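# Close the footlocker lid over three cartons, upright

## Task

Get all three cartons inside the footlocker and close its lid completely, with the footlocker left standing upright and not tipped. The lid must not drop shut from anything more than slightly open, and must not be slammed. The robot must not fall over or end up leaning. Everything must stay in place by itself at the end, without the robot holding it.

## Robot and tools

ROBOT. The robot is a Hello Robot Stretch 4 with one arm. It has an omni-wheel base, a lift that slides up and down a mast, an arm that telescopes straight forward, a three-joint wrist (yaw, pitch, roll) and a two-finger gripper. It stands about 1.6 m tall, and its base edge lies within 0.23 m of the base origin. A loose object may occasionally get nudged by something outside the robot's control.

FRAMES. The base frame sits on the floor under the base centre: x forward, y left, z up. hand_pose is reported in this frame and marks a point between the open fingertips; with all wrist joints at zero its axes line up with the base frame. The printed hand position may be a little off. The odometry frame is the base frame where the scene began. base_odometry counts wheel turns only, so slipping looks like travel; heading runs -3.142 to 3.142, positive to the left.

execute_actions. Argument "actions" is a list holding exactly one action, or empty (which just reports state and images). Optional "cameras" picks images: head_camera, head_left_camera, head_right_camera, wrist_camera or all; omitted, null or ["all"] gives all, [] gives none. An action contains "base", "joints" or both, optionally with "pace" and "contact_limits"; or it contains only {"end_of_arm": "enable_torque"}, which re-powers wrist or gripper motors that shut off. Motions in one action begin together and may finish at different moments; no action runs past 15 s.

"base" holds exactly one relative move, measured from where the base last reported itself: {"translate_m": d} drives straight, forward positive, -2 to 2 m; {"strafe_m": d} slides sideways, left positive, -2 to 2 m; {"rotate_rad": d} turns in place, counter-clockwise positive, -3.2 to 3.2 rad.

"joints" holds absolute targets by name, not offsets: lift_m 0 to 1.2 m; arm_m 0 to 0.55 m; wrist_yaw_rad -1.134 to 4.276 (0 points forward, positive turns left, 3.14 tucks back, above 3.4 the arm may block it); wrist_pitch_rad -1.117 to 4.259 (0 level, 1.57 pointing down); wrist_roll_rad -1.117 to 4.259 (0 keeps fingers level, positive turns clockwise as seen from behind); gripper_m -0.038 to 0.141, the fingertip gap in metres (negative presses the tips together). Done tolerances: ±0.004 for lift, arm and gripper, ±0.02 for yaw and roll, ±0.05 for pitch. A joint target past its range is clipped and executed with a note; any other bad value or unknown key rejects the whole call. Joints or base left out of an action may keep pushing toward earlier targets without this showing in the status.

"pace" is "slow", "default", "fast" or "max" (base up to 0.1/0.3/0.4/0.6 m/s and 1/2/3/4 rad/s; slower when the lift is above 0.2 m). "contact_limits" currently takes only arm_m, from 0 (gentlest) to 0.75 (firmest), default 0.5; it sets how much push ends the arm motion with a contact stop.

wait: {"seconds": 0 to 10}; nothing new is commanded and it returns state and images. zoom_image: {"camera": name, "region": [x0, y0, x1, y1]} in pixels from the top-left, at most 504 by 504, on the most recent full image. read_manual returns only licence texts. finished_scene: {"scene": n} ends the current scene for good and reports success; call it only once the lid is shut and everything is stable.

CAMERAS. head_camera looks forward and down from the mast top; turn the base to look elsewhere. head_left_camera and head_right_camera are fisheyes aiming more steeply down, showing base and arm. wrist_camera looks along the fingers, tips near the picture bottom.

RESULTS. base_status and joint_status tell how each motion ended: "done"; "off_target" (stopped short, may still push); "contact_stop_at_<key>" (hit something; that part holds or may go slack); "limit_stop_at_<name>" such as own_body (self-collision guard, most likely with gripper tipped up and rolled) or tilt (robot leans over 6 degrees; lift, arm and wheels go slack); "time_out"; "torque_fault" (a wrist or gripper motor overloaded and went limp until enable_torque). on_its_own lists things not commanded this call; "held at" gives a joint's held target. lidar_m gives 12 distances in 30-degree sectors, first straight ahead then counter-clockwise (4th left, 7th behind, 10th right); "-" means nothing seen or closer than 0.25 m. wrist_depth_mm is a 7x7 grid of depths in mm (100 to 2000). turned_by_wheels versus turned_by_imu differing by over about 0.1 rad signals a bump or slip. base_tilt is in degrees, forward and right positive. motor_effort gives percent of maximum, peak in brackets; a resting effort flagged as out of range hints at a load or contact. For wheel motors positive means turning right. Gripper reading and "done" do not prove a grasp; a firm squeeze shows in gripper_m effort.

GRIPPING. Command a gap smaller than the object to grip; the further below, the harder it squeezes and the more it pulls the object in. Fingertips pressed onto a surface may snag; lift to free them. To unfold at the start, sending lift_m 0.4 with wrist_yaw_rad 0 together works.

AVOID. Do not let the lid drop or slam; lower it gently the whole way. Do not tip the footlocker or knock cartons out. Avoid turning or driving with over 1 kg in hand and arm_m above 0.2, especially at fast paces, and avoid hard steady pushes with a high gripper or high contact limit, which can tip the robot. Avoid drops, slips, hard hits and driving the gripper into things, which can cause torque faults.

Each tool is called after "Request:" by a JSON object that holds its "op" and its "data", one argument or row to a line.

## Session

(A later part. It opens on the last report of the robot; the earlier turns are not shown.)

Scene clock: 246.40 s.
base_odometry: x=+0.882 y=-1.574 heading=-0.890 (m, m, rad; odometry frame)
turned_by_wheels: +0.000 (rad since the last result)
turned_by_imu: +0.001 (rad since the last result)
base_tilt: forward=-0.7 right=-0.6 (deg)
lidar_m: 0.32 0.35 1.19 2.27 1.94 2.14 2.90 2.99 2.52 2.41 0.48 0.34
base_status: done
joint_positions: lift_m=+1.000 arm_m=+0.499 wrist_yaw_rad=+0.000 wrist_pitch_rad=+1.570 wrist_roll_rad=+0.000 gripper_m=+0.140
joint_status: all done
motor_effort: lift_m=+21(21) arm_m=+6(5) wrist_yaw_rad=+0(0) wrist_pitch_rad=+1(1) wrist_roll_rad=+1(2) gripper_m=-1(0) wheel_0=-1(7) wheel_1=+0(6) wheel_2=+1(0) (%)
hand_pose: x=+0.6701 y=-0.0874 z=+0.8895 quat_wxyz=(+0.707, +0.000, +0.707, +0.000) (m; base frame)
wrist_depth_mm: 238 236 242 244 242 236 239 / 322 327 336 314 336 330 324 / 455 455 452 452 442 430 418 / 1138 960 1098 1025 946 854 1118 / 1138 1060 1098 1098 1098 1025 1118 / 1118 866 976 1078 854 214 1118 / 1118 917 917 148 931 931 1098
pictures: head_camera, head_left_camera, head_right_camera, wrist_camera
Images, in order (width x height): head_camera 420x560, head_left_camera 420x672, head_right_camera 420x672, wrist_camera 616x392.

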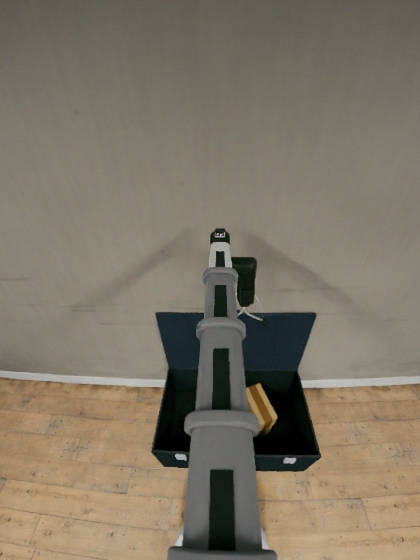

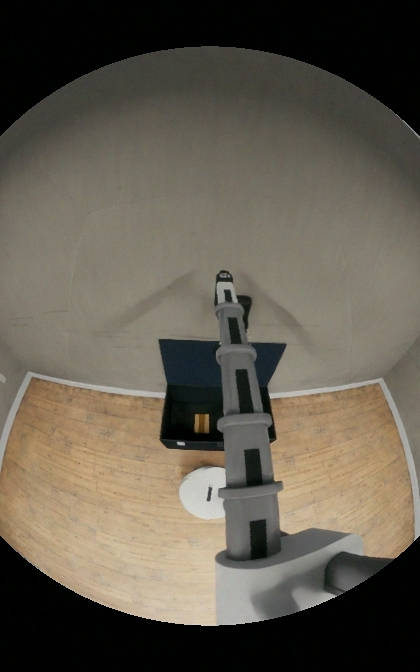

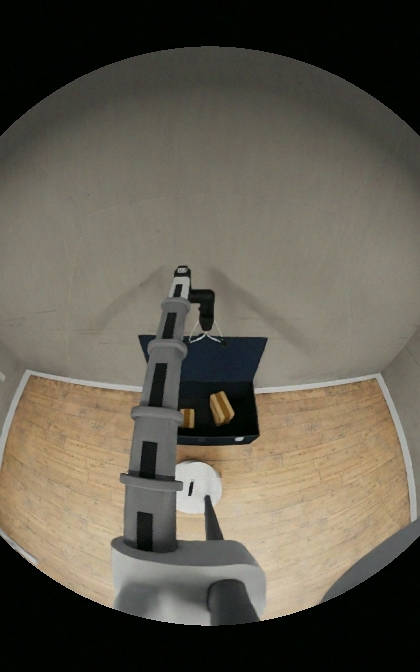

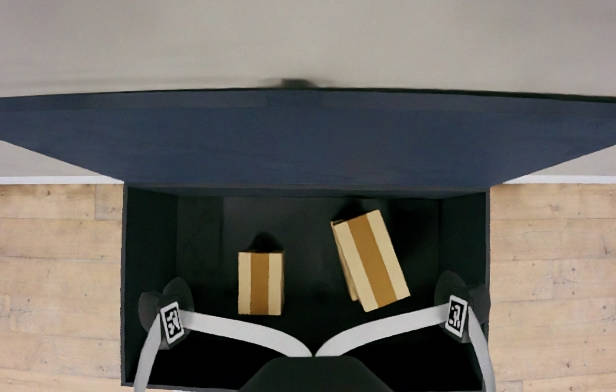

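Request:
{"op": "zoom_image", "data": {
  "camera": "wrist_camera",
  "region": [200, 50, 400, 210]
}}

Region (200, 50, 400, 210) of wrist_camera's 616x392 image, scaled by 2.520; it fills the top 403 rows of this view, and the rest is white.

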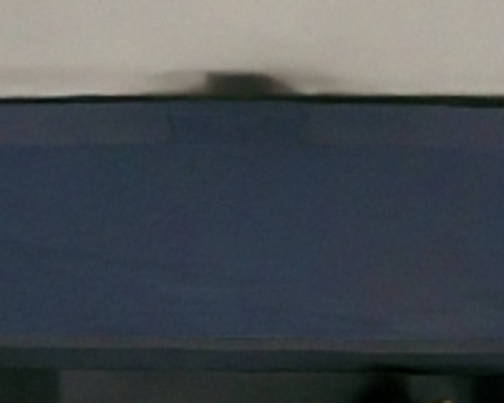

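Request:
{"op": "execute_actions", "data": {
  "actions": [
    {"joints": {"arm_m": 0.3, "lift_m": 0.8, "gripper_m": 0.1}}
  ],
  "cameras": []
}}

Request:
{"op": "execute_actions", "data": {
  "actions": [
    {"joints": {"wrist_pitch_rad": 0.7}}
  ],
  "cameras": ["wrist_camera", "head_camera"]
}}

Scene clock: 368.30 s.
base_odometry: x=+0.882 y=-1.574 heading=-0.890 (m, m, rad; odometry frame)
turned_by_wheels: +0.000 (rad since the last result)
turned_by_imu: +0.002 (rad since the last result)
base_tilt: forward=-0.6 right=-0.7 (deg)
lidar_m: 0.31 0.35 1.19 2.27 1.98 2.14 2.90 3.01 2.53 2.42 0.47 0.35
base_status: not commanded
joint_positions: lift_m=+0.800 arm_m=+0.301 wrist_yaw_rad=+0.000 wrist_pitch_rad=+1.570 wrist_roll_rad=+0.000 gripper_m=+0.100
joint_status: all done
motor_effort: lift_m=+16(19) arm_m=-6(5) wrist_yaw_rad=+0(0) wrist_pitch_rad=+0(0) wrist_roll_rad=+0(2) gripper_m=-3(2) wheel_0=-1(1) wheel_1=+0(0) wheel_2=+1(1) (%)
hand_pose: x=+0.4721 y=-0.0874 z=+0.6899 quat_wxyz=(+0.707, +0.000, +0.707, +0.000) (m; base frame)
wrist_depth_mm: 549 539 544 549 539 525 530 / 778 699 723 723 699 668 778 / 946 820 917 917 676 788 931 / 931 820 904 904 668 778 917 / 917 831 891 904 891 778 904 / 917 668 214 699 213 621 904 / 904 904 917 148 904 891 891
pictures: none
No camera images: the call's "cameras" was empty. Leave "cameras" out to get every camera's image.

Scene clock: 369.37 s.
base_odometry: x=+0.882 y=-1.574 heading=-0.890 (m, m, rad; odometry frame)
turned_by_wheels: +0.000 (rad since the last result)
turned_by_imu: +0.000 (rad since the last result)
base_tilt: forward=-0.6 right=-0.7 (deg)
lidar_m: 0.33 0.35 1.17 2.28 1.99 2.13 2.88 2.99 2.52 2.42 0.47 0.35
base_status: not commanded
joint_positions: lift_m=+0.800 arm_m=+0.301 wrist_yaw_rad=+0.000 wrist_pitch_rad=+0.702 wrist_roll_rad=+0.000 gripper_m=+0.100
joint_status: all done
motor_effort: lift_m=+16(16) arm_m=-6(6) wrist_yaw_rad=-1(1) wrist_pitch_rad=-5(10) wrist_roll_rad=+1(2) gripper_m=-2(3) wheel_0=-1(1) wheel_1=+0(0) wheel_2=+1(1) (%)
hand_pose: x=+0.6921 y=-0.0874 z=+0.7921 quat_wxyz=(+0.939, +0.000, +0.344, +0.000) (m; base frame)
wrist_depth_mm: 279 277 278 278 276 273 273 / 301 303 303 303 301 298 296 / 334 334 334 329 332 330 327 / 357 357 353 349 347 345 342 / 397 389 387 382 377 375 373 / 452 442 214 427 214 415 421 / 512 500 492 148 469 469 473
pictures: head_camera, wrist_camera
Images, in order (width x height): head_camera 420x560, wrist_camera 616x392.

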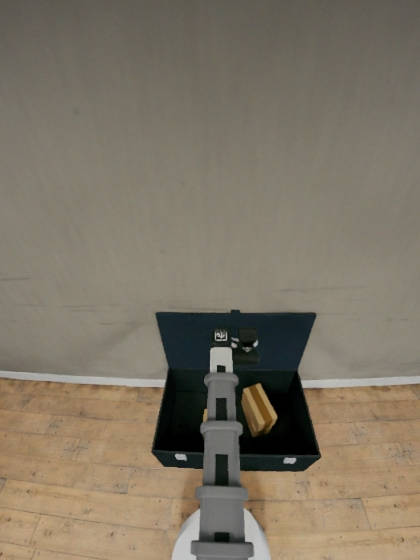

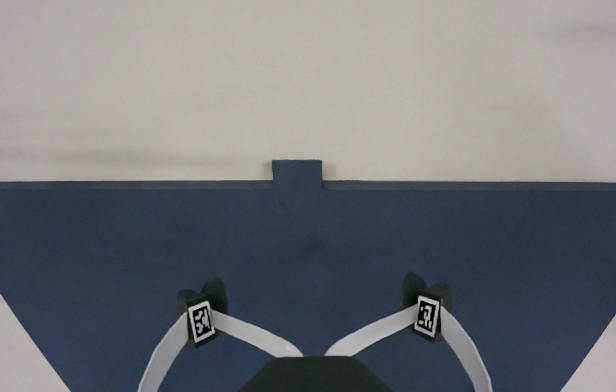

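Request:
{"op": "zoom_image", "data": {
  "camera": "wrist_camera",
  "region": [230, 130, 370, 230]
}}

Region (230, 130, 370, 230) of wrist_camera's 616x392 image, scaled by 3.600; it fills the top 360 rows of this view, and the rest is white.

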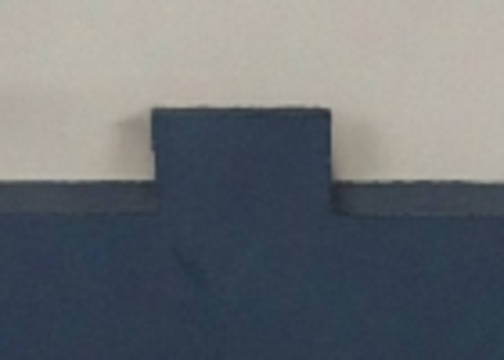

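Request:
{"op": "execute_actions", "data": {
  "actions": [
    {"base": {"strafe_m": 0.015}, "joints": {"wrist_pitch_rad": 0.66, "wrist_roll_rad": 1.571, "gripper_m": 0.06, "arm_m": 0.36, "lift_m": 0.8}}
  ]
}}

Scene clock: 490.87 s.
base_odometry: x=+0.893 y=-1.564 heading=-0.890 (m, m, rad; odometry frame)
turned_by_wheels: +0.000 (rad since the last result)
turned_by_imu: +0.002 (rad since the last result)
base_tilt: forward=-0.6 right=-0.7 (deg)
lidar_m: 0.32 0.35 1.19 2.25 1.96 2.10 2.88 3.00 2.54 2.44 0.46 0.34
base_status: done
joint_positions: lift_m=+0.800 arm_m=+0.359 wrist_yaw_rad=+0.000 wrist_pitch_rad=+0.662 wrist_roll_rad=+1.571 gripper_m=+0.060
joint_status: all done
motor_effort: lift_m=+16(15) arm_m=+6(3) wrist_yaw_rad=-1(0) wrist_pitch_rad=-7(6) wrist_roll_rad=+1(9) gripper_m=-4(3) wheel_0=-1(6) wheel_1=-1(5) wheel_2=+0(1) (%)
hand_pose: x=+0.7574 y=-0.0874 z=+0.8011 quat_wxyz=(+0.669, +0.669, +0.230, -0.230) (m; base frame)
wrist_depth_mm: 223 251 291 319 373 466 559 / 222 251 290 319 370 459 559 / 222 250 290 317 368 452 554 / 221 249 289 315 364 449 544 / 220 247 283 314 364 449 544 / 217 245 215 307 211 452 539 / 217 238 276 147 362 449 525
pictures: head_camera, head_left_camera, head_right_camera, wrist_camera
Images, in order (width x height): head_camera 420x560, head_left_camera 420x672, head_right_camera 420x672, wrist_camera 616x392.

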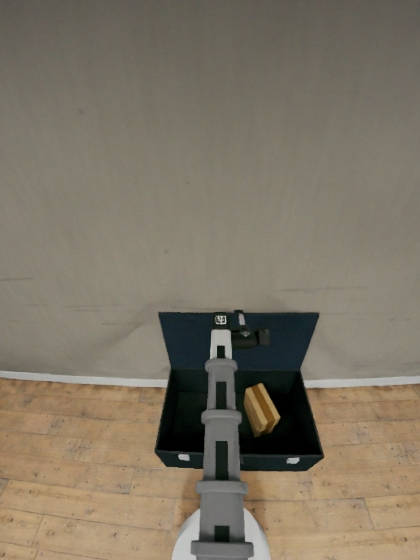

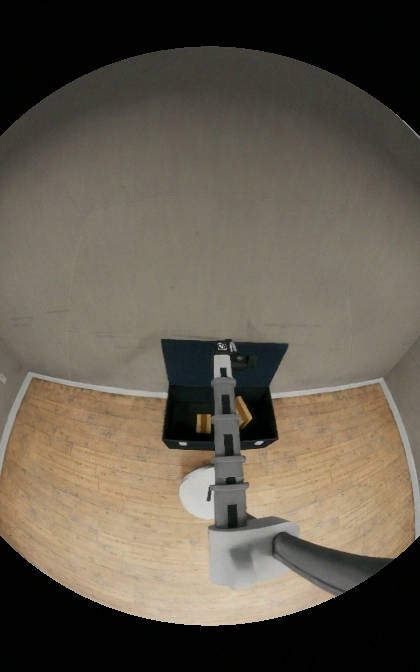

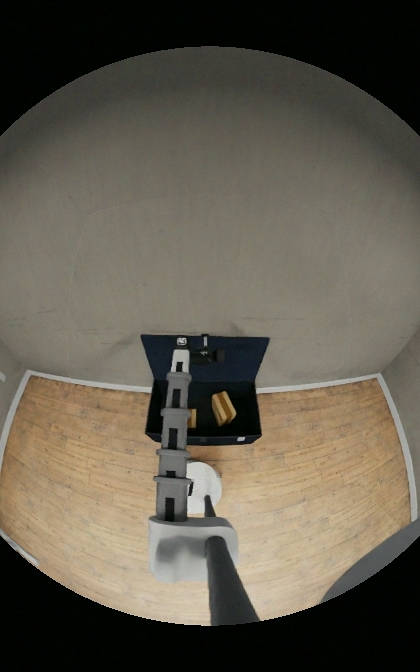

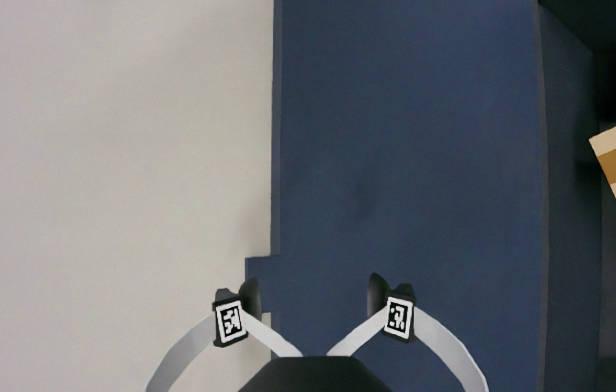

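Request:
{"op": "execute_actions", "data": {
  "actions": [
    {"joints": {"lift_m": 0.815}}
  ],
  "cameras": []
}}

Request:
{"op": "execute_actions", "data": {
  "actions": [
    {"joints": {"arm_m": 0.395}, "pace": "slow", "contact_limits": {"arm_m": 0.15}}
  ],
  "cameras": ["wrist_camera", "head_right_camera"]
}}

Scene clock: 505.33 s.
base_odometry: x=+0.893 y=-1.564 heading=-0.890 (m, m, rad; odometry frame)
turned_by_wheels: +0.000 (rad since the last result)
turned_by_imu: +0.001 (rad since the last result)
base_tilt: forward=-0.6 right=-0.6 (deg)
lidar_m: 0.31 0.34 1.17 2.27 1.96 2.11 2.90 2.99 2.54 2.44 0.46 0.34
base_status: not commanded
joint_positions: lift_m=+0.815 arm_m=+0.359 wrist_yaw_rad=+0.000 wrist_pitch_rad=+0.662 wrist_roll_rad=+1.571 gripper_m=+0.060
joint_status: all done
motor_effort: lift_m=+21(25) arm_m=+6(6) wrist_yaw_rad=+0(0) wrist_pitch_rad=-5(7) wrist_roll_rad=+2(1) gripper_m=-2(4) wheel_0=+0(0) wheel_1=-1(1) wheel_2=+0(0) (%)
hand_pose: x=+0.7574 y=-0.0874 z=+0.8157 quat_wxyz=(+0.669, +0.669, +0.230, -0.230) (m; base frame)
wrist_depth_mm: 223 251 291 320 373 466 559 / 222 250 290 319 370 459 564 / 221 251 290 319 366 459 554 / 221 249 289 317 366 452 554 / 220 248 287 315 366 452 554 / 218 245 216 310 212 449 549 / 216 239 276 147 364 449 539
pictures: none
No camera images: the call's "cameras" was empty. Leave "cameras" out to get every camera's image.

Scene clock: 506.80 s.
base_odometry: x=+0.893 y=-1.564 heading=-0.890 (m, m, rad; odometry frame)
turned_by_wheels: +0.000 (rad since the last result)
turned_by_imu: +0.001 (rad since the last result)
base_tilt: forward=-0.7 right=-0.7 (deg)
lidar_m: 0.33 0.34 1.16 2.26 1.96 2.14 2.89 2.99 2.55 2.43 0.46 0.35
base_status: not commanded
joint_positions: lift_m=+0.815 arm_m=+0.394 wrist_yaw_rad=+0.000 wrist_pitch_rad=+0.662 wrist_roll_rad=+1.571 gripper_m=+0.060
joint_status: all done
motor_effort: lift_m=+21(20) arm_m=+6(5) wrist_yaw_rad=+0(0) wrist_pitch_rad=-5(5) wrist_roll_rad=+2(1) gripper_m=-4(4) wheel_0=+0(0) wheel_1=-1(1) wheel_2=+0(0) (%)
contact_limits: arm_m 0.15
hand_pose: x=+0.7924 y=-0.0874 z=+0.8157 quat_wxyz=(+0.669, +0.669, +0.230, -0.230) (m; base frame)
wrist_depth_mm: 193 219 253 286 324 404 500 / 193 218 254 285 322 399 500 / 193 218 252 282 319 397 492 / 193 217 251 282 317 389 488 / 191 216 249 278 315 389 484 / 190 214 216 274 211 389 484 / 189 208 240 147 314 392 480
pictures: head_right_camera, wrist_camera
Images, in order (width x height): head_right_camera 420x672, wrist_camera 616x392.

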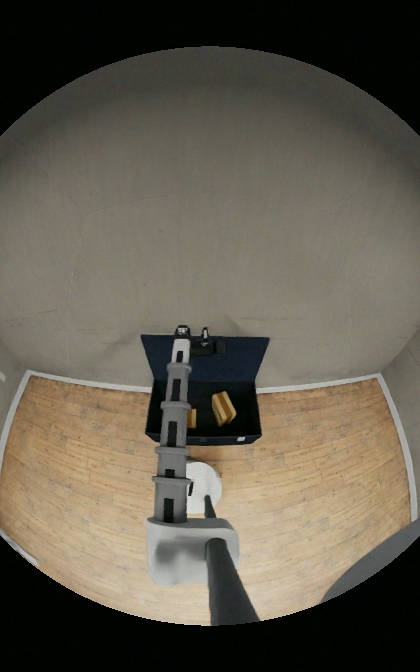

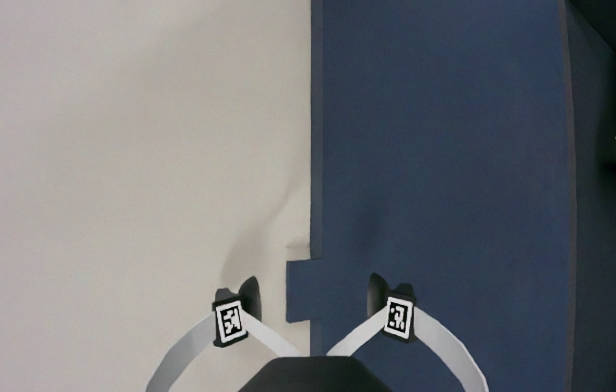

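Request:
{"op": "execute_actions", "data": {
  "actions": [
    {"joints": {"lift_m": 0.797, "arm_m": 0.399}, "pace": "slow", "contact_limits": {"arm_m": 0.15}}
  ],
  "cameras": ["wrist_camera"]
}}

Scene clock: 515.30 s.
base_odometry: x=+0.893 y=-1.564 heading=-0.890 (m, m, rad; odometry frame)
turned_by_wheels: +0.000 (rad since the last result)
turned_by_imu: +0.001 (rad since the last result)
base_tilt: forward=-0.7 right=-0.7 (deg)
lidar_m: 0.31 0.33 1.19 2.26 1.96 2.10 2.91 3.01 2.53 2.43 0.47 0.36
base_status: not commanded
joint_positions: lift_m=+0.797 arm_m=+0.398 wrist_yaw_rad=+0.000 wrist_pitch_rad=+0.662 wrist_roll_rad=+1.571 gripper_m=+0.060
joint_status: all done
motor_effort: lift_m=+15(21) arm_m=+6(5) wrist_yaw_rad=+0(0) wrist_pitch_rad=-7(5) wrist_roll_rad=+1(1) gripper_m=-3(5) wheel_0=+0(0) wheel_1=-1(1) wheel_2=+0(0) (%)
contact_limits: arm_m 0.15
hand_pose: x=+0.7964 y=-0.0874 z=+0.7981 quat_wxyz=(+0.669, +0.669, +0.230, -0.230) (m; base frame)
wrist_depth_mm: 190 215 250 279 317 394 488 / 190 215 250 277 314 389 492 / 190 213 247 274 310 387 484 / 189 213 247 274 309 382 477 / 188 211 245 268 309 379 473 / 186 210 215 260 212 379 480 / 186 204 236 147 307 379 462
pictures: wrist_camera
Images, in order (width x height): wrist_camera 616x392.

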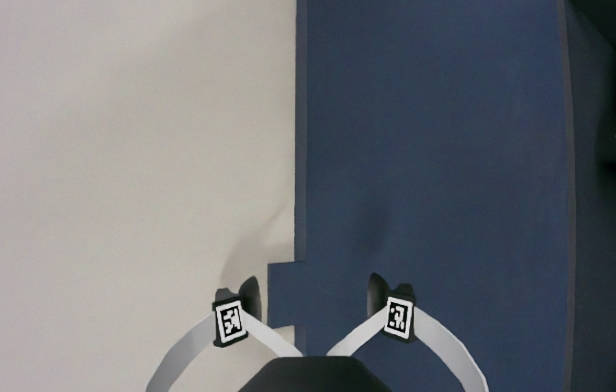

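Request:
{"op": "execute_actions", "data": {
  "actions": [
    {"joints": {"lift_m": 0.785}, "pace": "slow"}
  ],
  "cameras": ["wrist_camera"]
}}

Scene clock: 519.80 s.
base_odometry: x=+0.893 y=-1.564 heading=-0.890 (m, m, rad; odometry frame)
turned_by_wheels: +0.000 (rad since the last result)
turned_by_imu: +0.001 (rad since the last result)
base_tilt: forward=-0.6 right=-0.6 (deg)
lidar_m: 0.30 0.35 1.19 2.25 1.95 2.14 2.90 3.02 2.52 2.42 0.44 0.34
base_status: not commanded
joint_positions: lift_m=+0.785 arm_m=+0.398 wrist_yaw_rad=+0.000 wrist_pitch_rad=+0.662 wrist_roll_rad=+1.571 gripper_m=+0.060
joint_status: all done
motor_effort: lift_m=+15(11) arm_m=+6(6) wrist_yaw_rad=+0(0) wrist_pitch_rad=-6(7) wrist_roll_rad=+1(2) gripper_m=-2(3) wheel_0=+0(0) wheel_1=-1(1) wheel_2=+0(0) (%)
hand_pose: x=+0.7964 y=-0.0874 z=+0.7861 quat_wxyz=(+0.669, +0.669, +0.230, -0.230) (m; base frame)
wrist_depth_mm: 190 214 249 272 312 394 488 / 190 214 248 268 312 389 488 / 190 214 248 268 310 384 480 / 189 213 246 266 307 379 477 / 188 211 244 265 307 379 473 / 186 210 215 259 211 379 469 / 185 204 236 147 306 379 462
pictures: wrist_camera
Images, in order (width x height): wrist_camera 616x392.

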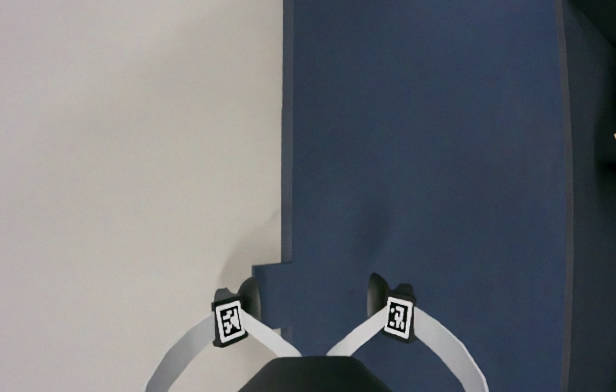

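Request:
{"op": "zoom_image", "data": {
  "camera": "wrist_camera",
  "region": [190, 230, 430, 392]
}}

Region (190, 230, 430, 392) of wrist_camera's 616x392 image, scaled by 2.100; it fills the top 340 rows of this view, and the rest is white.

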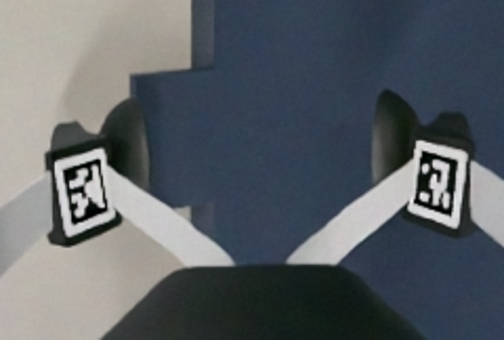

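Request:
{"op": "execute_actions", "data": {
  "actions": [
    {"joints": {"lift_m": 0.777}, "pace": "slow"}
  ],
  "cameras": ["wrist_camera"]
}}

Scene clock: 528.20 s.
base_odometry: x=+0.893 y=-1.564 heading=-0.890 (m, m, rad; odometry frame)
turned_by_wheels: +0.000 (rad since the last result)
turned_by_imu: +0.001 (rad since the last result)
base_tilt: forward=-0.7 right=-0.7 (deg)
lidar_m: 0.30 0.35 1.17 2.26 1.97 2.14 2.90 3.04 2.54 2.44 0.45 0.34
base_status: not commanded
joint_positions: lift_m=+0.777 arm_m=+0.398 wrist_yaw_rad=+0.000 wrist_pitch_rad=+0.658 wrist_roll_rad=+1.571 gripper_m=+0.060
joint_status: all done
motor_effort: lift_m=+14(13) arm_m=+6(6) wrist_yaw_rad=+0(0) wrist_pitch_rad=+8(8) wrist_roll_rad=+1(2) gripper_m=-4(5) wheel_0=+0(0) wheel_1=-1(1) wheel_2=+0(0) (%)
hand_pose: x=+0.7972 y=-0.0874 z=+0.7793 quat_wxyz=(+0.669, +0.669, +0.228, -0.228) (m; base frame)
wrist_depth_mm: 190 214 249 267 310 387 477 / 190 213 248 267 309 382 477 / 190 213 247 266 306 379 469 / 189 213 245 265 304 375 469 / 187 211 244 263 303 375 462 / 186 209 215 257 212 373 462 / 185 202 236 147 303 373 455
pictures: wrist_camera
Images, in order (width x height): wrist_camera 616x392.

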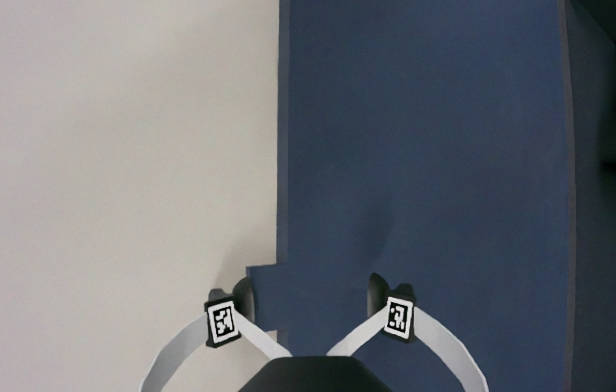

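Request:
{"op": "execute_actions", "data": {
  "actions": [
    {"joints": {"arm_m": 0.375}, "pace": "slow"}
  ],
  "cameras": ["wrist_camera"]
}}

Scene clock: 535.90 s.
base_odometry: x=+0.893 y=-1.564 heading=-0.890 (m, m, rad; odometry frame)
turned_by_wheels: +0.000 (rad since the last result)
turned_by_imu: +0.002 (rad since the last result)
base_tilt: forward=-0.6 right=-0.7 (deg)
lidar_m: 0.32 0.35 1.16 2.26 1.97 2.14 2.90 3.02 2.54 2.44 0.47 0.33
base_status: not commanded
joint_positions: lift_m=+0.777 arm_m=+0.376 wrist_yaw_rad=+0.000 wrist_pitch_rad=+0.657 wrist_roll_rad=+1.571 gripper_m=+0.060
joint_status: all done
motor_effort: lift_m=+14(14) arm_m=-6(7) wrist_yaw_rad=+0(0) wrist_pitch_rad=+11(11) wrist_roll_rad=+1(3) gripper_m=-7(6) wheel_0=+0(0) wheel_1=-1(1) wheel_2=+0(0) (%)
hand_pose: x=+0.7755 y=-0.0874 z=+0.7795 quat_wxyz=(+0.669, +0.669, +0.228, -0.228) (m; base frame)
wrist_depth_mm: 207 234 272 273 320 410 517 / 208 234 271 272 317 404 512 / 207 233 271 270 317 402 504 / 206 232 267 268 314 394 496 / 206 231 265 267 312 397 500 / 204 229 214 260 211 392 496 / 202 219 256 147 310 397 496
pictures: wrist_camera
Images, in order (width x height): wrist_camera 616x392.

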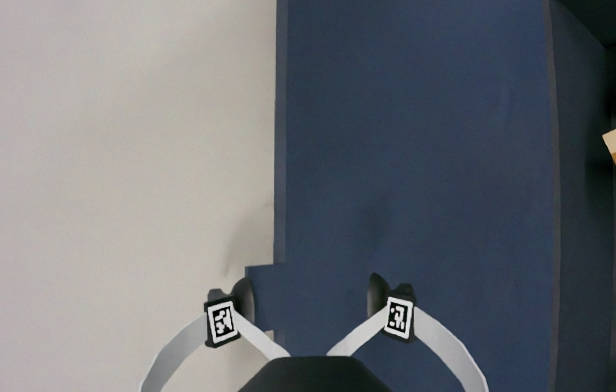

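Request:
{"op": "execute_actions", "data": {
  "actions": [
    {"joints": {"arm_m": 0.33}, "pace": "slow"}
  ],
  "cameras": ["wrist_camera", "head_right_camera"]
}}

Scene clock: 570.07 s.
base_odometry: x=+0.893 y=-1.564 heading=-0.890 (m, m, rad; odometry frame)
turned_by_wheels: +0.000 (rad since the last result)
turned_by_imu: +0.002 (rad since the last result)
base_tilt: forward=-0.6 right=-0.6 (deg)
lidar_m: 0.32 0.34 1.20 2.27 1.96 2.13 2.88 3.04 2.55 2.43 0.46 0.33
base_status: not commanded
joint_positions: lift_m=+0.777 arm_m=+0.331 wrist_yaw_rad=+0.000 wrist_pitch_rad=+0.657 wrist_roll_rad=+1.571 gripper_m=+0.060
joint_status: all done
motor_effort: lift_m=+14(14) arm_m=-6(9) wrist_yaw_rad=-1(2) wrist_pitch_rad=+10(9) wrist_roll_rad=+1(1) gripper_m=-4(5) wheel_0=+0(0) wheel_1=-1(1) wheel_2=+0(0) (%)
hand_pose: x=+0.7305 y=-0.0873 z=+0.7795 quat_wxyz=(+0.669, +0.669, +0.228, -0.228) (m; base frame)
wrist_depth_mm: 245 276 319 278 342 477 615 / 245 276 319 278 340 466 615 / 244 276 317 276 338 459 591 / 243 273 317 276 334 455 603 / 242 272 314 273 332 455 597 / 240 270 215 265 212 452 597 / 238 260 303 147 334 455 580
pictures: head_right_camera, wrist_camera
Images, in order (width x height): head_right_camera 420x672, wrist_camera 616x392.

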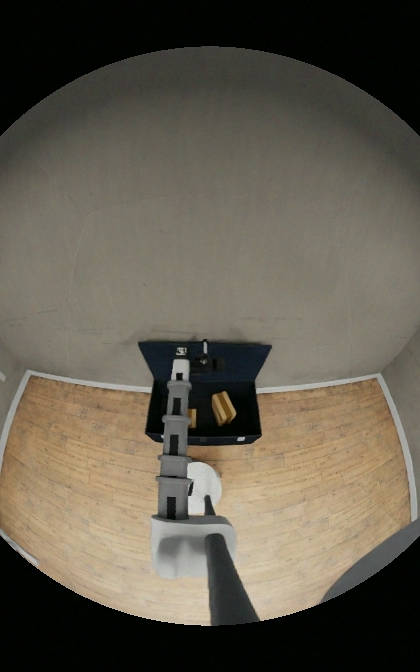

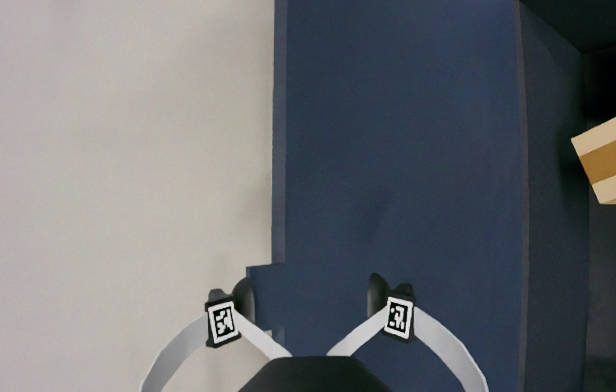

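Request:
{"op": "execute_actions", "data": {
  "actions": [
    {"joints": {"gripper_m": 0.03, "lift_m": 0.789, "arm_m": 0.34}, "pace": "slow"}
  ],
  "cameras": ["wrist_camera"]
}}

Scene clock: 605.93 s.
base_odometry: x=+0.893 y=-1.564 heading=-0.890 (m, m, rad; odometry frame)
turned_by_wheels: +0.000 (rad since the last result)
turned_by_imu: +0.002 (rad since the last result)
base_tilt: forward=-0.7 right=-0.7 (deg)
lidar_m: 0.32 0.34 1.18 2.26 1.94 2.14 2.89 3.02 2.53 2.43 0.46 0.33
base_status: not commanded
joint_positions: lift_m=+0.789 arm_m=+0.339 wrist_yaw_rad=+0.000 wrist_pitch_rad=+0.663 wrist_roll_rad=+1.571 gripper_m=+0.030
joint_status: all done
motor_effort: lift_m=+20(19) arm_m=+6(8) wrist_yaw_rad=+1(2) wrist_pitch_rad=-8(12) wrist_roll_rad=+2(0) gripper_m=-5(4) wheel_0=-1(0) wheel_1=-1(1) wheel_2=+1(1) (%)
hand_pose: x=+0.7372 y=-0.0875 z=+0.7895 quat_wxyz=(+0.669, +0.669, +0.230, -0.230) (m; base frame)
wrist_depth_mm: 239 270 314 345 291 442 615 / 239 271 312 343 290 433 627 / 237 270 310 342 286 424 603 / 237 267 309 340 285 421 597 / 236 266 307 336 283 418 597 / 235 264 291 216 212 418 591 / 233 256 290 161 271 421 580
pictures: wrist_camera
Images, in order (width x height): wrist_camera 616x392.

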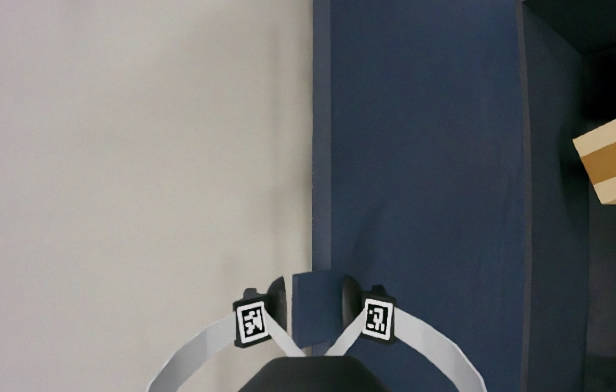

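Request:
{"op": "execute_actions", "data": {
  "actions": [
    {"base": {"translate_m": -0.1}, "joints": {"gripper_m": 0.045, "lift_m": 0.765}, "pace": "slow"}
  ],
  "cameras": ["wrist_camera", "head_right_camera"]
}}

Scene clock: 678.13 s.
base_odometry: x=+0.830 y=-1.487 heading=-0.890 (m, m, rad; odometry frame)
turned_by_wheels: +0.000 (rad since the last result)
turned_by_imu: +0.002 (rad since the last result)
base_tilt: forward=-0.6 right=-0.7 (deg)
lidar_m: 0.43 0.43 1.34 2.24 1.92 2.12 2.79 2.89 2.54 2.42 0.62 0.45
base_status: done
joint_positions: lift_m=+0.765 arm_m=+0.339 wrist_yaw_rad=+0.000 wrist_pitch_rad=+0.665 wrist_roll_rad=+1.571 gripper_m=+0.045
joint_status: all done
motor_effort: lift_m=+16(22) arm_m=+6(6) wrist_yaw_rad=+1(0) wrist_pitch_rad=-13(14) wrist_roll_rad=+1(1) gripper_m=-7(7) wheel_0=-1(2) wheel_1=-2(5) wheel_2=+0(6) (%)
hand_pose: x=+0.7369 y=-0.0875 z=+0.7654 quat_wxyz=(+0.668, +0.668, +0.231, -0.231) (m; base frame)
wrist_depth_mm: 322 364 424 477 312 634 668 / 322 364 418 473 307 668 768 / 322 362 421 469 303 634 574 / 320 359 418 469 300 654 585 / 319 357 415 466 298 654 759 / 315 355 384 459 211 647 759 / 314 347 399 154 272 654 768
pictures: head_right_camera, wrist_camera
Images, in order (width x height): head_right_camera 420x672, wrist_camera 616x392.

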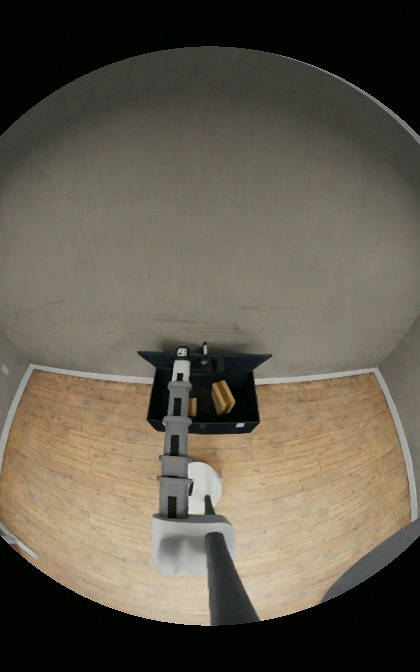

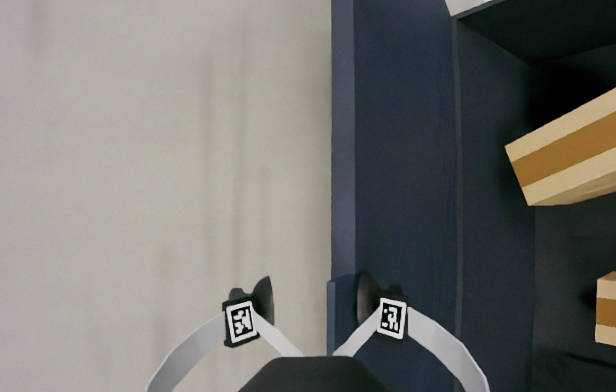

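Request:
{"op": "execute_actions", "data": {
  "actions": [
    {"base": {"translate_m": -0.09}, "joints": {"lift_m": 0.716}, "pace": "slow"}
  ],
  "cameras": ["wrist_camera", "head_right_camera"]
}}

Scene clock: 691.97 s.
base_odometry: x=+0.774 y=-1.417 heading=-0.890 (m, m, rad; odometry frame)
turned_by_wheels: +0.000 (rad since the last result)
turned_by_imu: +0.002 (rad since the last result)
base_tilt: forward=-0.7 right=-0.6 (deg)
lidar_m: 0.51 0.53 1.44 2.24 1.85 2.12 2.69 2.79 2.55 2.44 1.44 0.54
base_status: done
joint_positions: lift_m=+0.716 arm_m=+0.339 wrist_yaw_rad=-0.001 wrist_pitch_rad=+0.666 wrist_roll_rad=+1.571 gripper_m=+0.045
joint_status: all done
motor_effort: lift_m=+17(21) arm_m=+6(6) wrist_yaw_rad=+2(2) wrist_pitch_rad=-16(19) wrist_roll_rad=+1(2) gripper_m=-6(7) wheel_0=-1(3) wheel_1=-1(2) wheel_2=+0(4) (%)
hand_pose: x=+0.7366 y=-0.0876 z=+0.7160 quat_wxyz=(+0.668, +0.668, +0.231, -0.231) (m; base frame)
wrist_depth_mm: 397 449 521 603 634 661 668 / 397 449 521 603 661 798 707 / 397 449 521 591 661 603 521 / 394 442 512 597 661 741 699 / 389 442 512 591 654 798 707 / 389 439 473 580 199 798 615 / 387 424 492 154 402 759 723
pictures: head_right_camera, wrist_camera
Images, in order (width x height): head_right_camera 420x672, wrist_camera 616x392.

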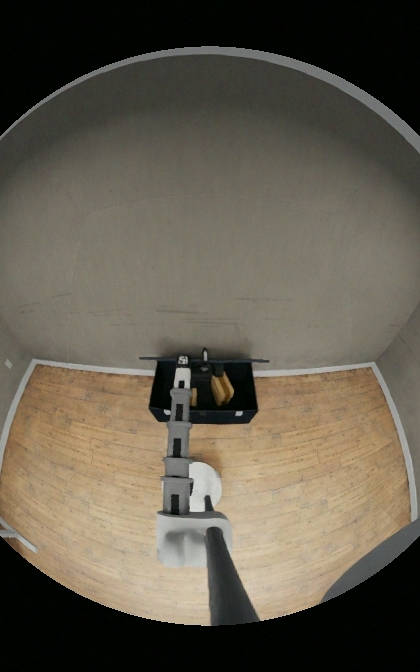

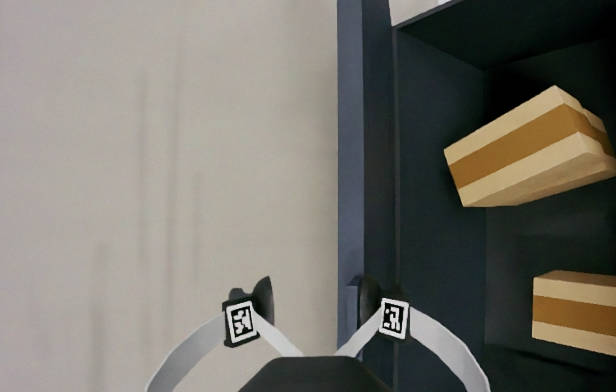

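Request:
{"op": "zoom_image", "data": {
  "camera": "wrist_camera",
  "region": [280, 240, 460, 392]
}}

Region (280, 240, 460, 392) of wrist_camera's 616x392 image, scaled by 2.800; it fills the top 426 rows of this view, and the rest is white.

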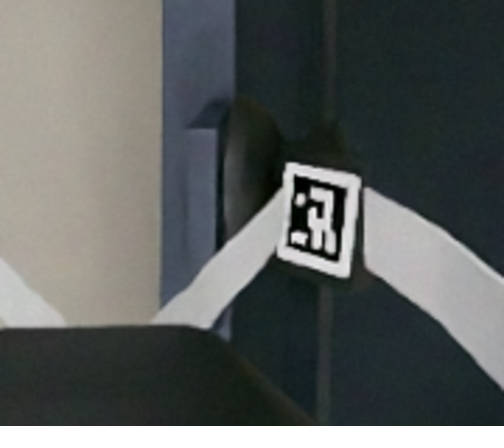

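Request:
{"op": "execute_actions", "data": {
  "actions": [
    {"joints": {"lift_m": 0.6, "arm_m": 0.23, "wrist_pitch_rad": 0.46}}
  ],
  "cameras": ["wrist_camera", "head_right_camera"]
}}

Scene clock: 732.77 s.
base_odometry: x=+0.774 y=-1.417 heading=-0.890 (m, m, rad; odometry frame)
turned_by_wheels: +0.000 (rad since the last result)
turned_by_imu: +0.002 (rad since the last result)
base_tilt: forward=-0.6 right=-0.6 (deg)
lidar_m: 0.50 0.53 1.44 2.26 1.86 2.14 2.70 2.83 2.54 2.43 1.43 0.55
base_status: not commanded
joint_positions: lift_m=+0.600 arm_m=+0.231 wrist_yaw_rad=-0.002 wrist_pitch_rad=+0.467 wrist_roll_rad=+1.571 gripper_m=+0.045
joint_status: all done
motor_effort: lift_m=+16(20) arm_m=-4(6) wrist_yaw_rad=+4(5) wrist_pitch_rad=-18(24) wrist_roll_rad=+0(1) gripper_m=-5(8) wheel_0=+0(0) wheel_1=-1(1) wheel_2=-1(1) (%)
hand_pose: x=+0.6592 y=-0.0878 z=+0.6486 quat_wxyz=(+0.688, +0.688, +0.163, -0.164) (m; base frame)
wrist_depth_mm: 488 535 597 654 615 676 647 / 492 530 597 647 668 759 500 / 488 530 591 647 668 569 477 / 484 530 585 640 654 627 661 / 480 525 580 634 661 759 691 / 480 521 549 634 198 750 574 / 477 512 564 153 647 732 668
pictures: head_right_camera, wrist_camera
Images, in order (width x height): head_right_camera 420x672, wrist_camera 616x392.

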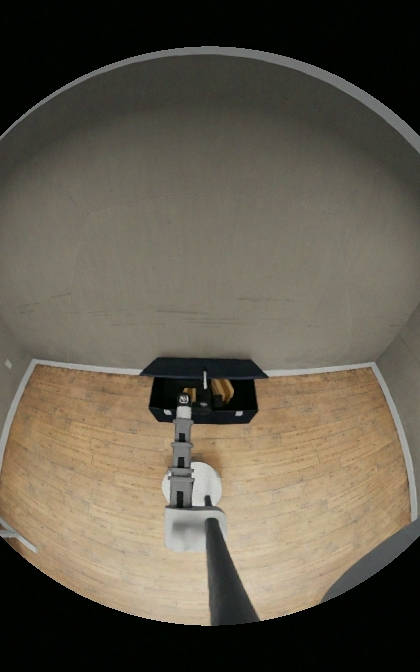

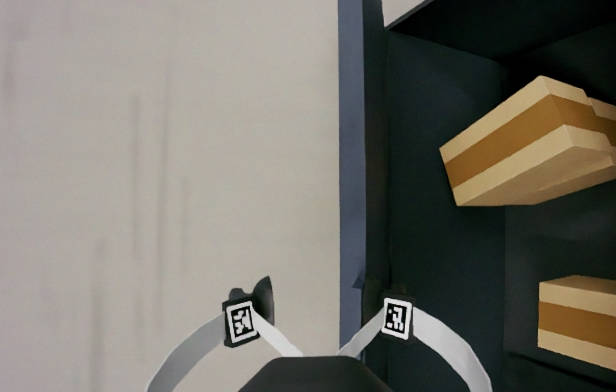

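Request:
{"op": "execute_actions", "data": {
  "actions": [
    {"base": {"translate_m": -0.088}, "joints": {"lift_m": 0.461, "wrist_pitch_rad": 0.24}}
  ],
  "cameras": ["wrist_camera", "head_right_camera"]
}}

Scene clock: 746.23 s.
base_odometry: x=+0.718 y=-1.348 heading=-0.891 (m, m, rad; odometry frame)
turned_by_wheels: +0.000 (rad since the last result)
turned_by_imu: +0.002 (rad since the last result)
base_tilt: forward=-0.6 right=-0.6 (deg)
lidar_m: 0.60 0.63 1.60 2.26 1.82 2.11 2.61 2.73 2.56 2.43 1.57 0.65
base_status: done
joint_positions: lift_m=+0.461 arm_m=+0.231 wrist_yaw_rad=-0.001 wrist_pitch_rad=+0.248 wrist_roll_rad=+1.571 gripper_m=+0.045
joint_status: all done
motor_effort: lift_m=+17(18) arm_m=-4(4) wrist_yaw_rad=+3(5) wrist_pitch_rad=-22(29) wrist_roll_rad=+0(0) gripper_m=-6(7) wheel_0=+2(3) wheel_1=+1(6) wheel_2=-3(8) (%)
hand_pose: x=+0.6812 y=-0.0878 z=+0.5686 quat_wxyz=(+0.702, +0.702, +0.087, -0.088) (m; base frame)
wrist_depth_mm: 603 634 668 699 661 668 634 / 603 634 668 699 668 707 455 / 597 627 661 691 676 521 430 / 597 621 654 683 668 591 615 / 591 615 654 691 661 707 668 / 580 615 627 676 204 699 544 / 580 603 634 154 654 707 539
pictures: head_right_camera, wrist_camera
Images, in order (width x height): head_right_camera 420x672, wrist_camera 616x392.

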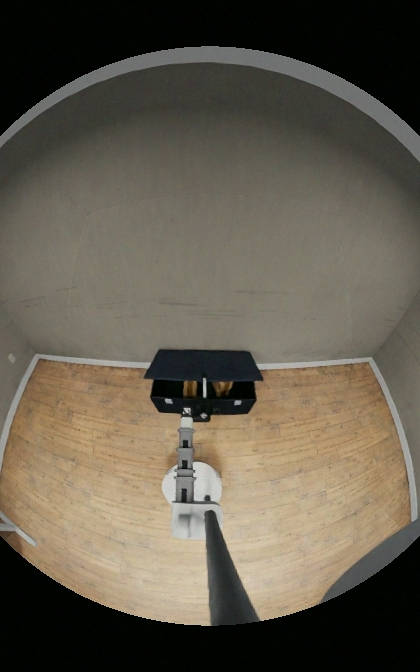

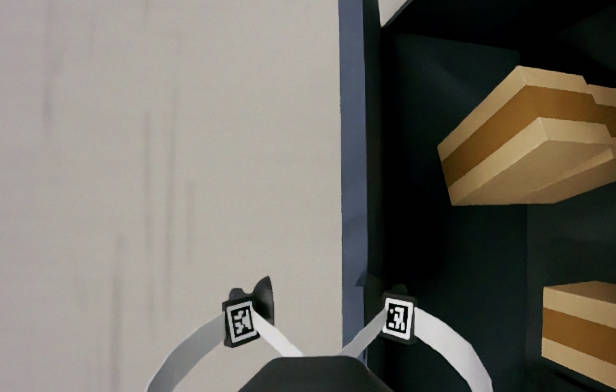

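Request:
{"op": "zoom_image", "data": {
  "camera": "wrist_camera",
  "region": [290, 240, 470, 392]
}}

Request:
{"op": "zoom_image", "data": {
  "camera": "head_right_camera",
  "region": [130, 330, 290, 450]
}}

Region (290, 240, 470, 392) of wrist_camera's 616x392 image, scaled by 2.800; it fills the top 426 rows of this view, and the rest is white.

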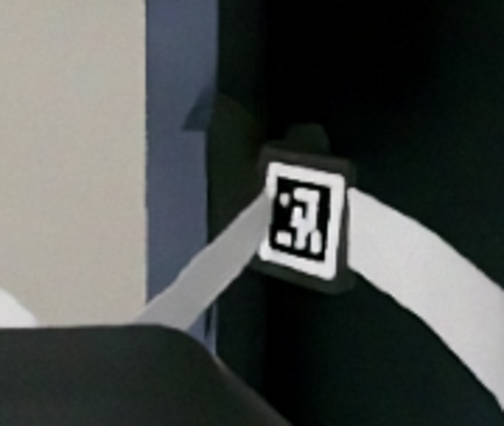

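Region (130, 330, 290, 450) of head_right_camera's 420x672 image, scaled by 3.150, with more detail than that image has; it fills the top 378 rows of this view, and the rest is white.

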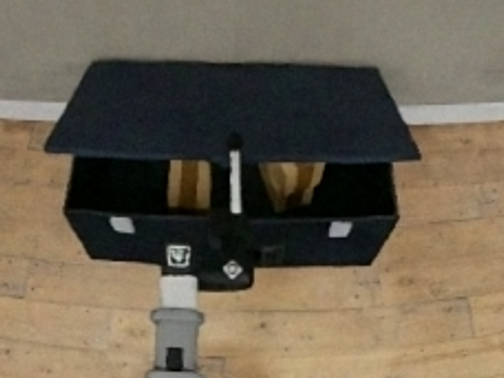

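Request:
{"op": "execute_actions", "data": {
  "actions": [
    {"joints": {"lift_m": 0.3, "arm_m": 0.188, "wrist_pitch_rad": 0.02}, "pace": "slow"}
  ],
  "cameras": ["wrist_camera", "head_right_camera", "head_camera"]
}}

Scene clock: 773.90 s.
base_odometry: x=+0.718 y=-1.348 heading=-0.890 (m, m, rad; odometry frame)
turned_by_wheels: +0.000 (rad since the last result)
turned_by_imu: +0.002 (rad since the last result)
base_tilt: forward=-0.6 right=-0.6 (deg)
lidar_m: 0.58 0.63 1.57 2.26 1.78 2.14 2.62 2.72 2.53 2.42 1.56 0.64
base_status: not commanded
joint_positions: lift_m=+0.300 arm_m=+0.189 wrist_yaw_rad=-0.001 wrist_pitch_rad=+0.028 wrist_roll_rad=+1.571 gripper_m=+0.045
joint_status: all done
on_its_own: wrist_pitch_rad is at rest, and its effort (-24) is outside its rest range (-23 to +23)
motor_effort: lift_m=+17(15) arm_m=-5(6) wrist_yaw_rad=+4(4) wrist_pitch_rad=-24(29) wrist_roll_rad=+0(0) gripper_m=-6(8) wheel_0=+2(2) wheel_1=+1(1) wheel_2=-2(3) (%)
hand_pose: x=+0.6479 y=-0.0878 z=+0.4701 quat_wxyz=(+0.707, +0.707, +0.010, -0.011) (m; base frame)
wrist_depth_mm: 723 723 723 723 654 647 - / 723 723 723 723 668 430 215 / 715 715 715 715 661 442 213 / 707 707 715 715 654 544 213 / 707 707 707 707 654 654 212 / 699 707 699 707 196 654 206 / 699 691 699 154 647 647 -
pictures: head_camera, head_right_camera, wrist_camera
Images, in order (width x height): head_camera 420x560, head_right_camera 420x672, wrist_camera 616x392.

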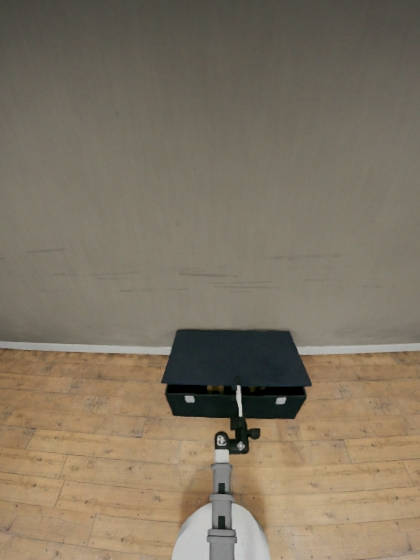

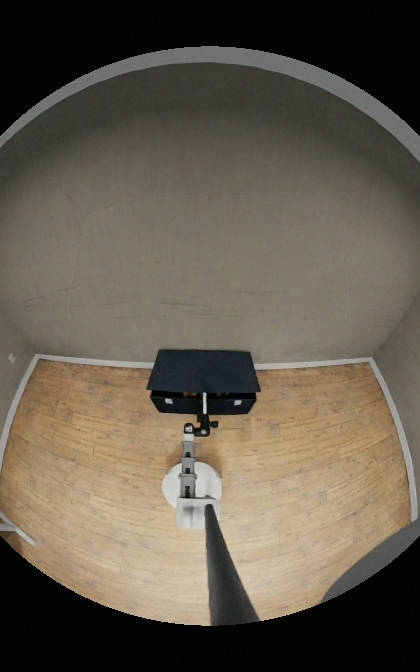

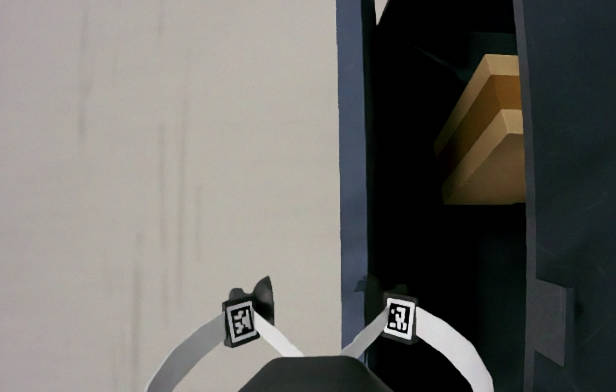

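Request:
{"op": "execute_actions", "data": {
  "actions": [
    {"joints": {"lift_m": 0.26, "arm_m": 0.163}, "pace": "slow"}
  ],
  "cameras": ["wrist_camera", "head_right_camera"]
}}

Scene clock: 808.07 s.
base_odometry: x=+0.718 y=-1.348 heading=-0.890 (m, m, rad; odometry frame)
turned_by_wheels: +0.000 (rad since the last result)
turned_by_imu: +0.002 (rad since the last result)
base_tilt: forward=-0.6 right=-0.7 (deg)
lidar_m: 0.59 0.63 1.56 2.25 1.83 2.12 2.63 2.74 2.55 2.44 1.57 0.64
base_status: not commanded
joint_positions: lift_m=+0.260 arm_m=+0.164 wrist_yaw_rad=+0.001 wrist_pitch_rad=+0.028 wrist_roll_rad=+1.571 gripper_m=+0.045
joint_status: all done
on_its_own: wrist_pitch_rad is at rest, and its effort (-25) is outside its rest range (-23 to +23)
motor_effort: lift_m=+18(18) arm_m=-6(7) wrist_yaw_rad=-1(4) wrist_pitch_rad=-25(25) wrist_roll_rad=+1(0) gripper_m=-7(7) wheel_0=+1(2) wheel_1=+1(1) wheel_2=-2(2) (%)
hand_pose: x=+0.6235 y=-0.0873 z=+0.4300 quat_wxyz=(+0.707, +0.707, +0.010, -0.010) (m; base frame)
wrist_depth_mm: 750 750 750 750 668 239 240 / 741 750 741 750 683 239 239 / 732 741 741 741 634 238 239 / 741 732 741 741 676 237 237 / 732 732 741 732 676 236 236 / 732 723 723 732 209 235 236 / 723 723 723 154 676 235 235
pictures: head_right_camera, wrist_camera
Images, in order (width x height): head_right_camera 420x672, wrist_camera 616x392.

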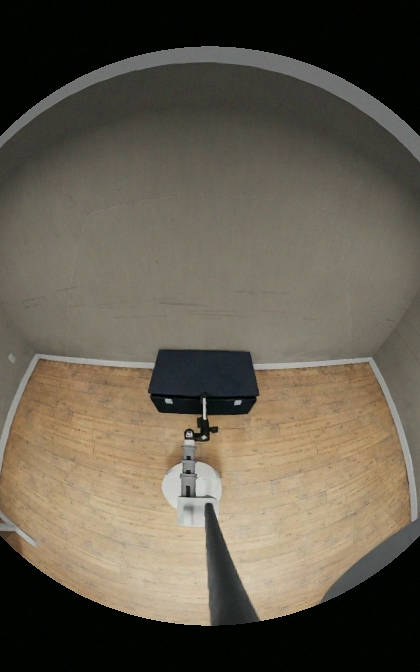

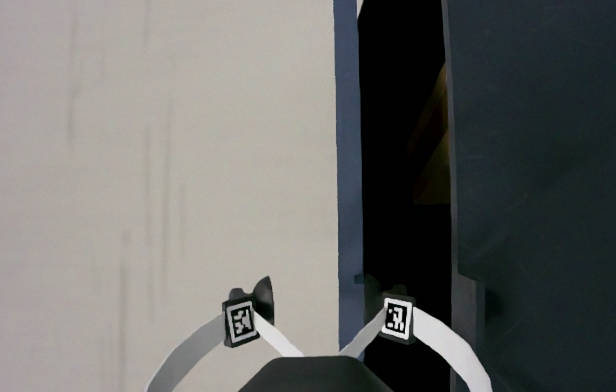

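Request:
{"op": "zoom_image", "data": {
  "camera": "wrist_camera",
  "region": [320, 240, 500, 392]
}}

Region (320, 240, 500, 392) of wrist_camera's 616x392 image, scaled by 2.800; it fills the top 426 rows of this view, and the rest is white.

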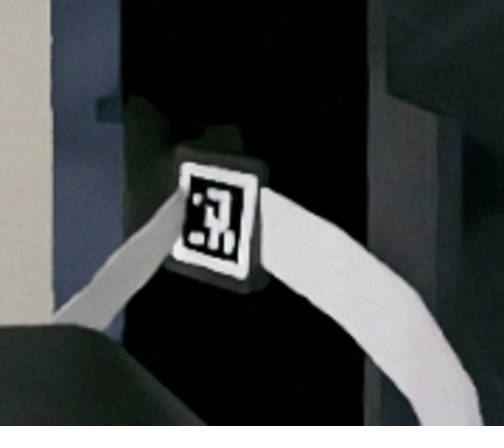

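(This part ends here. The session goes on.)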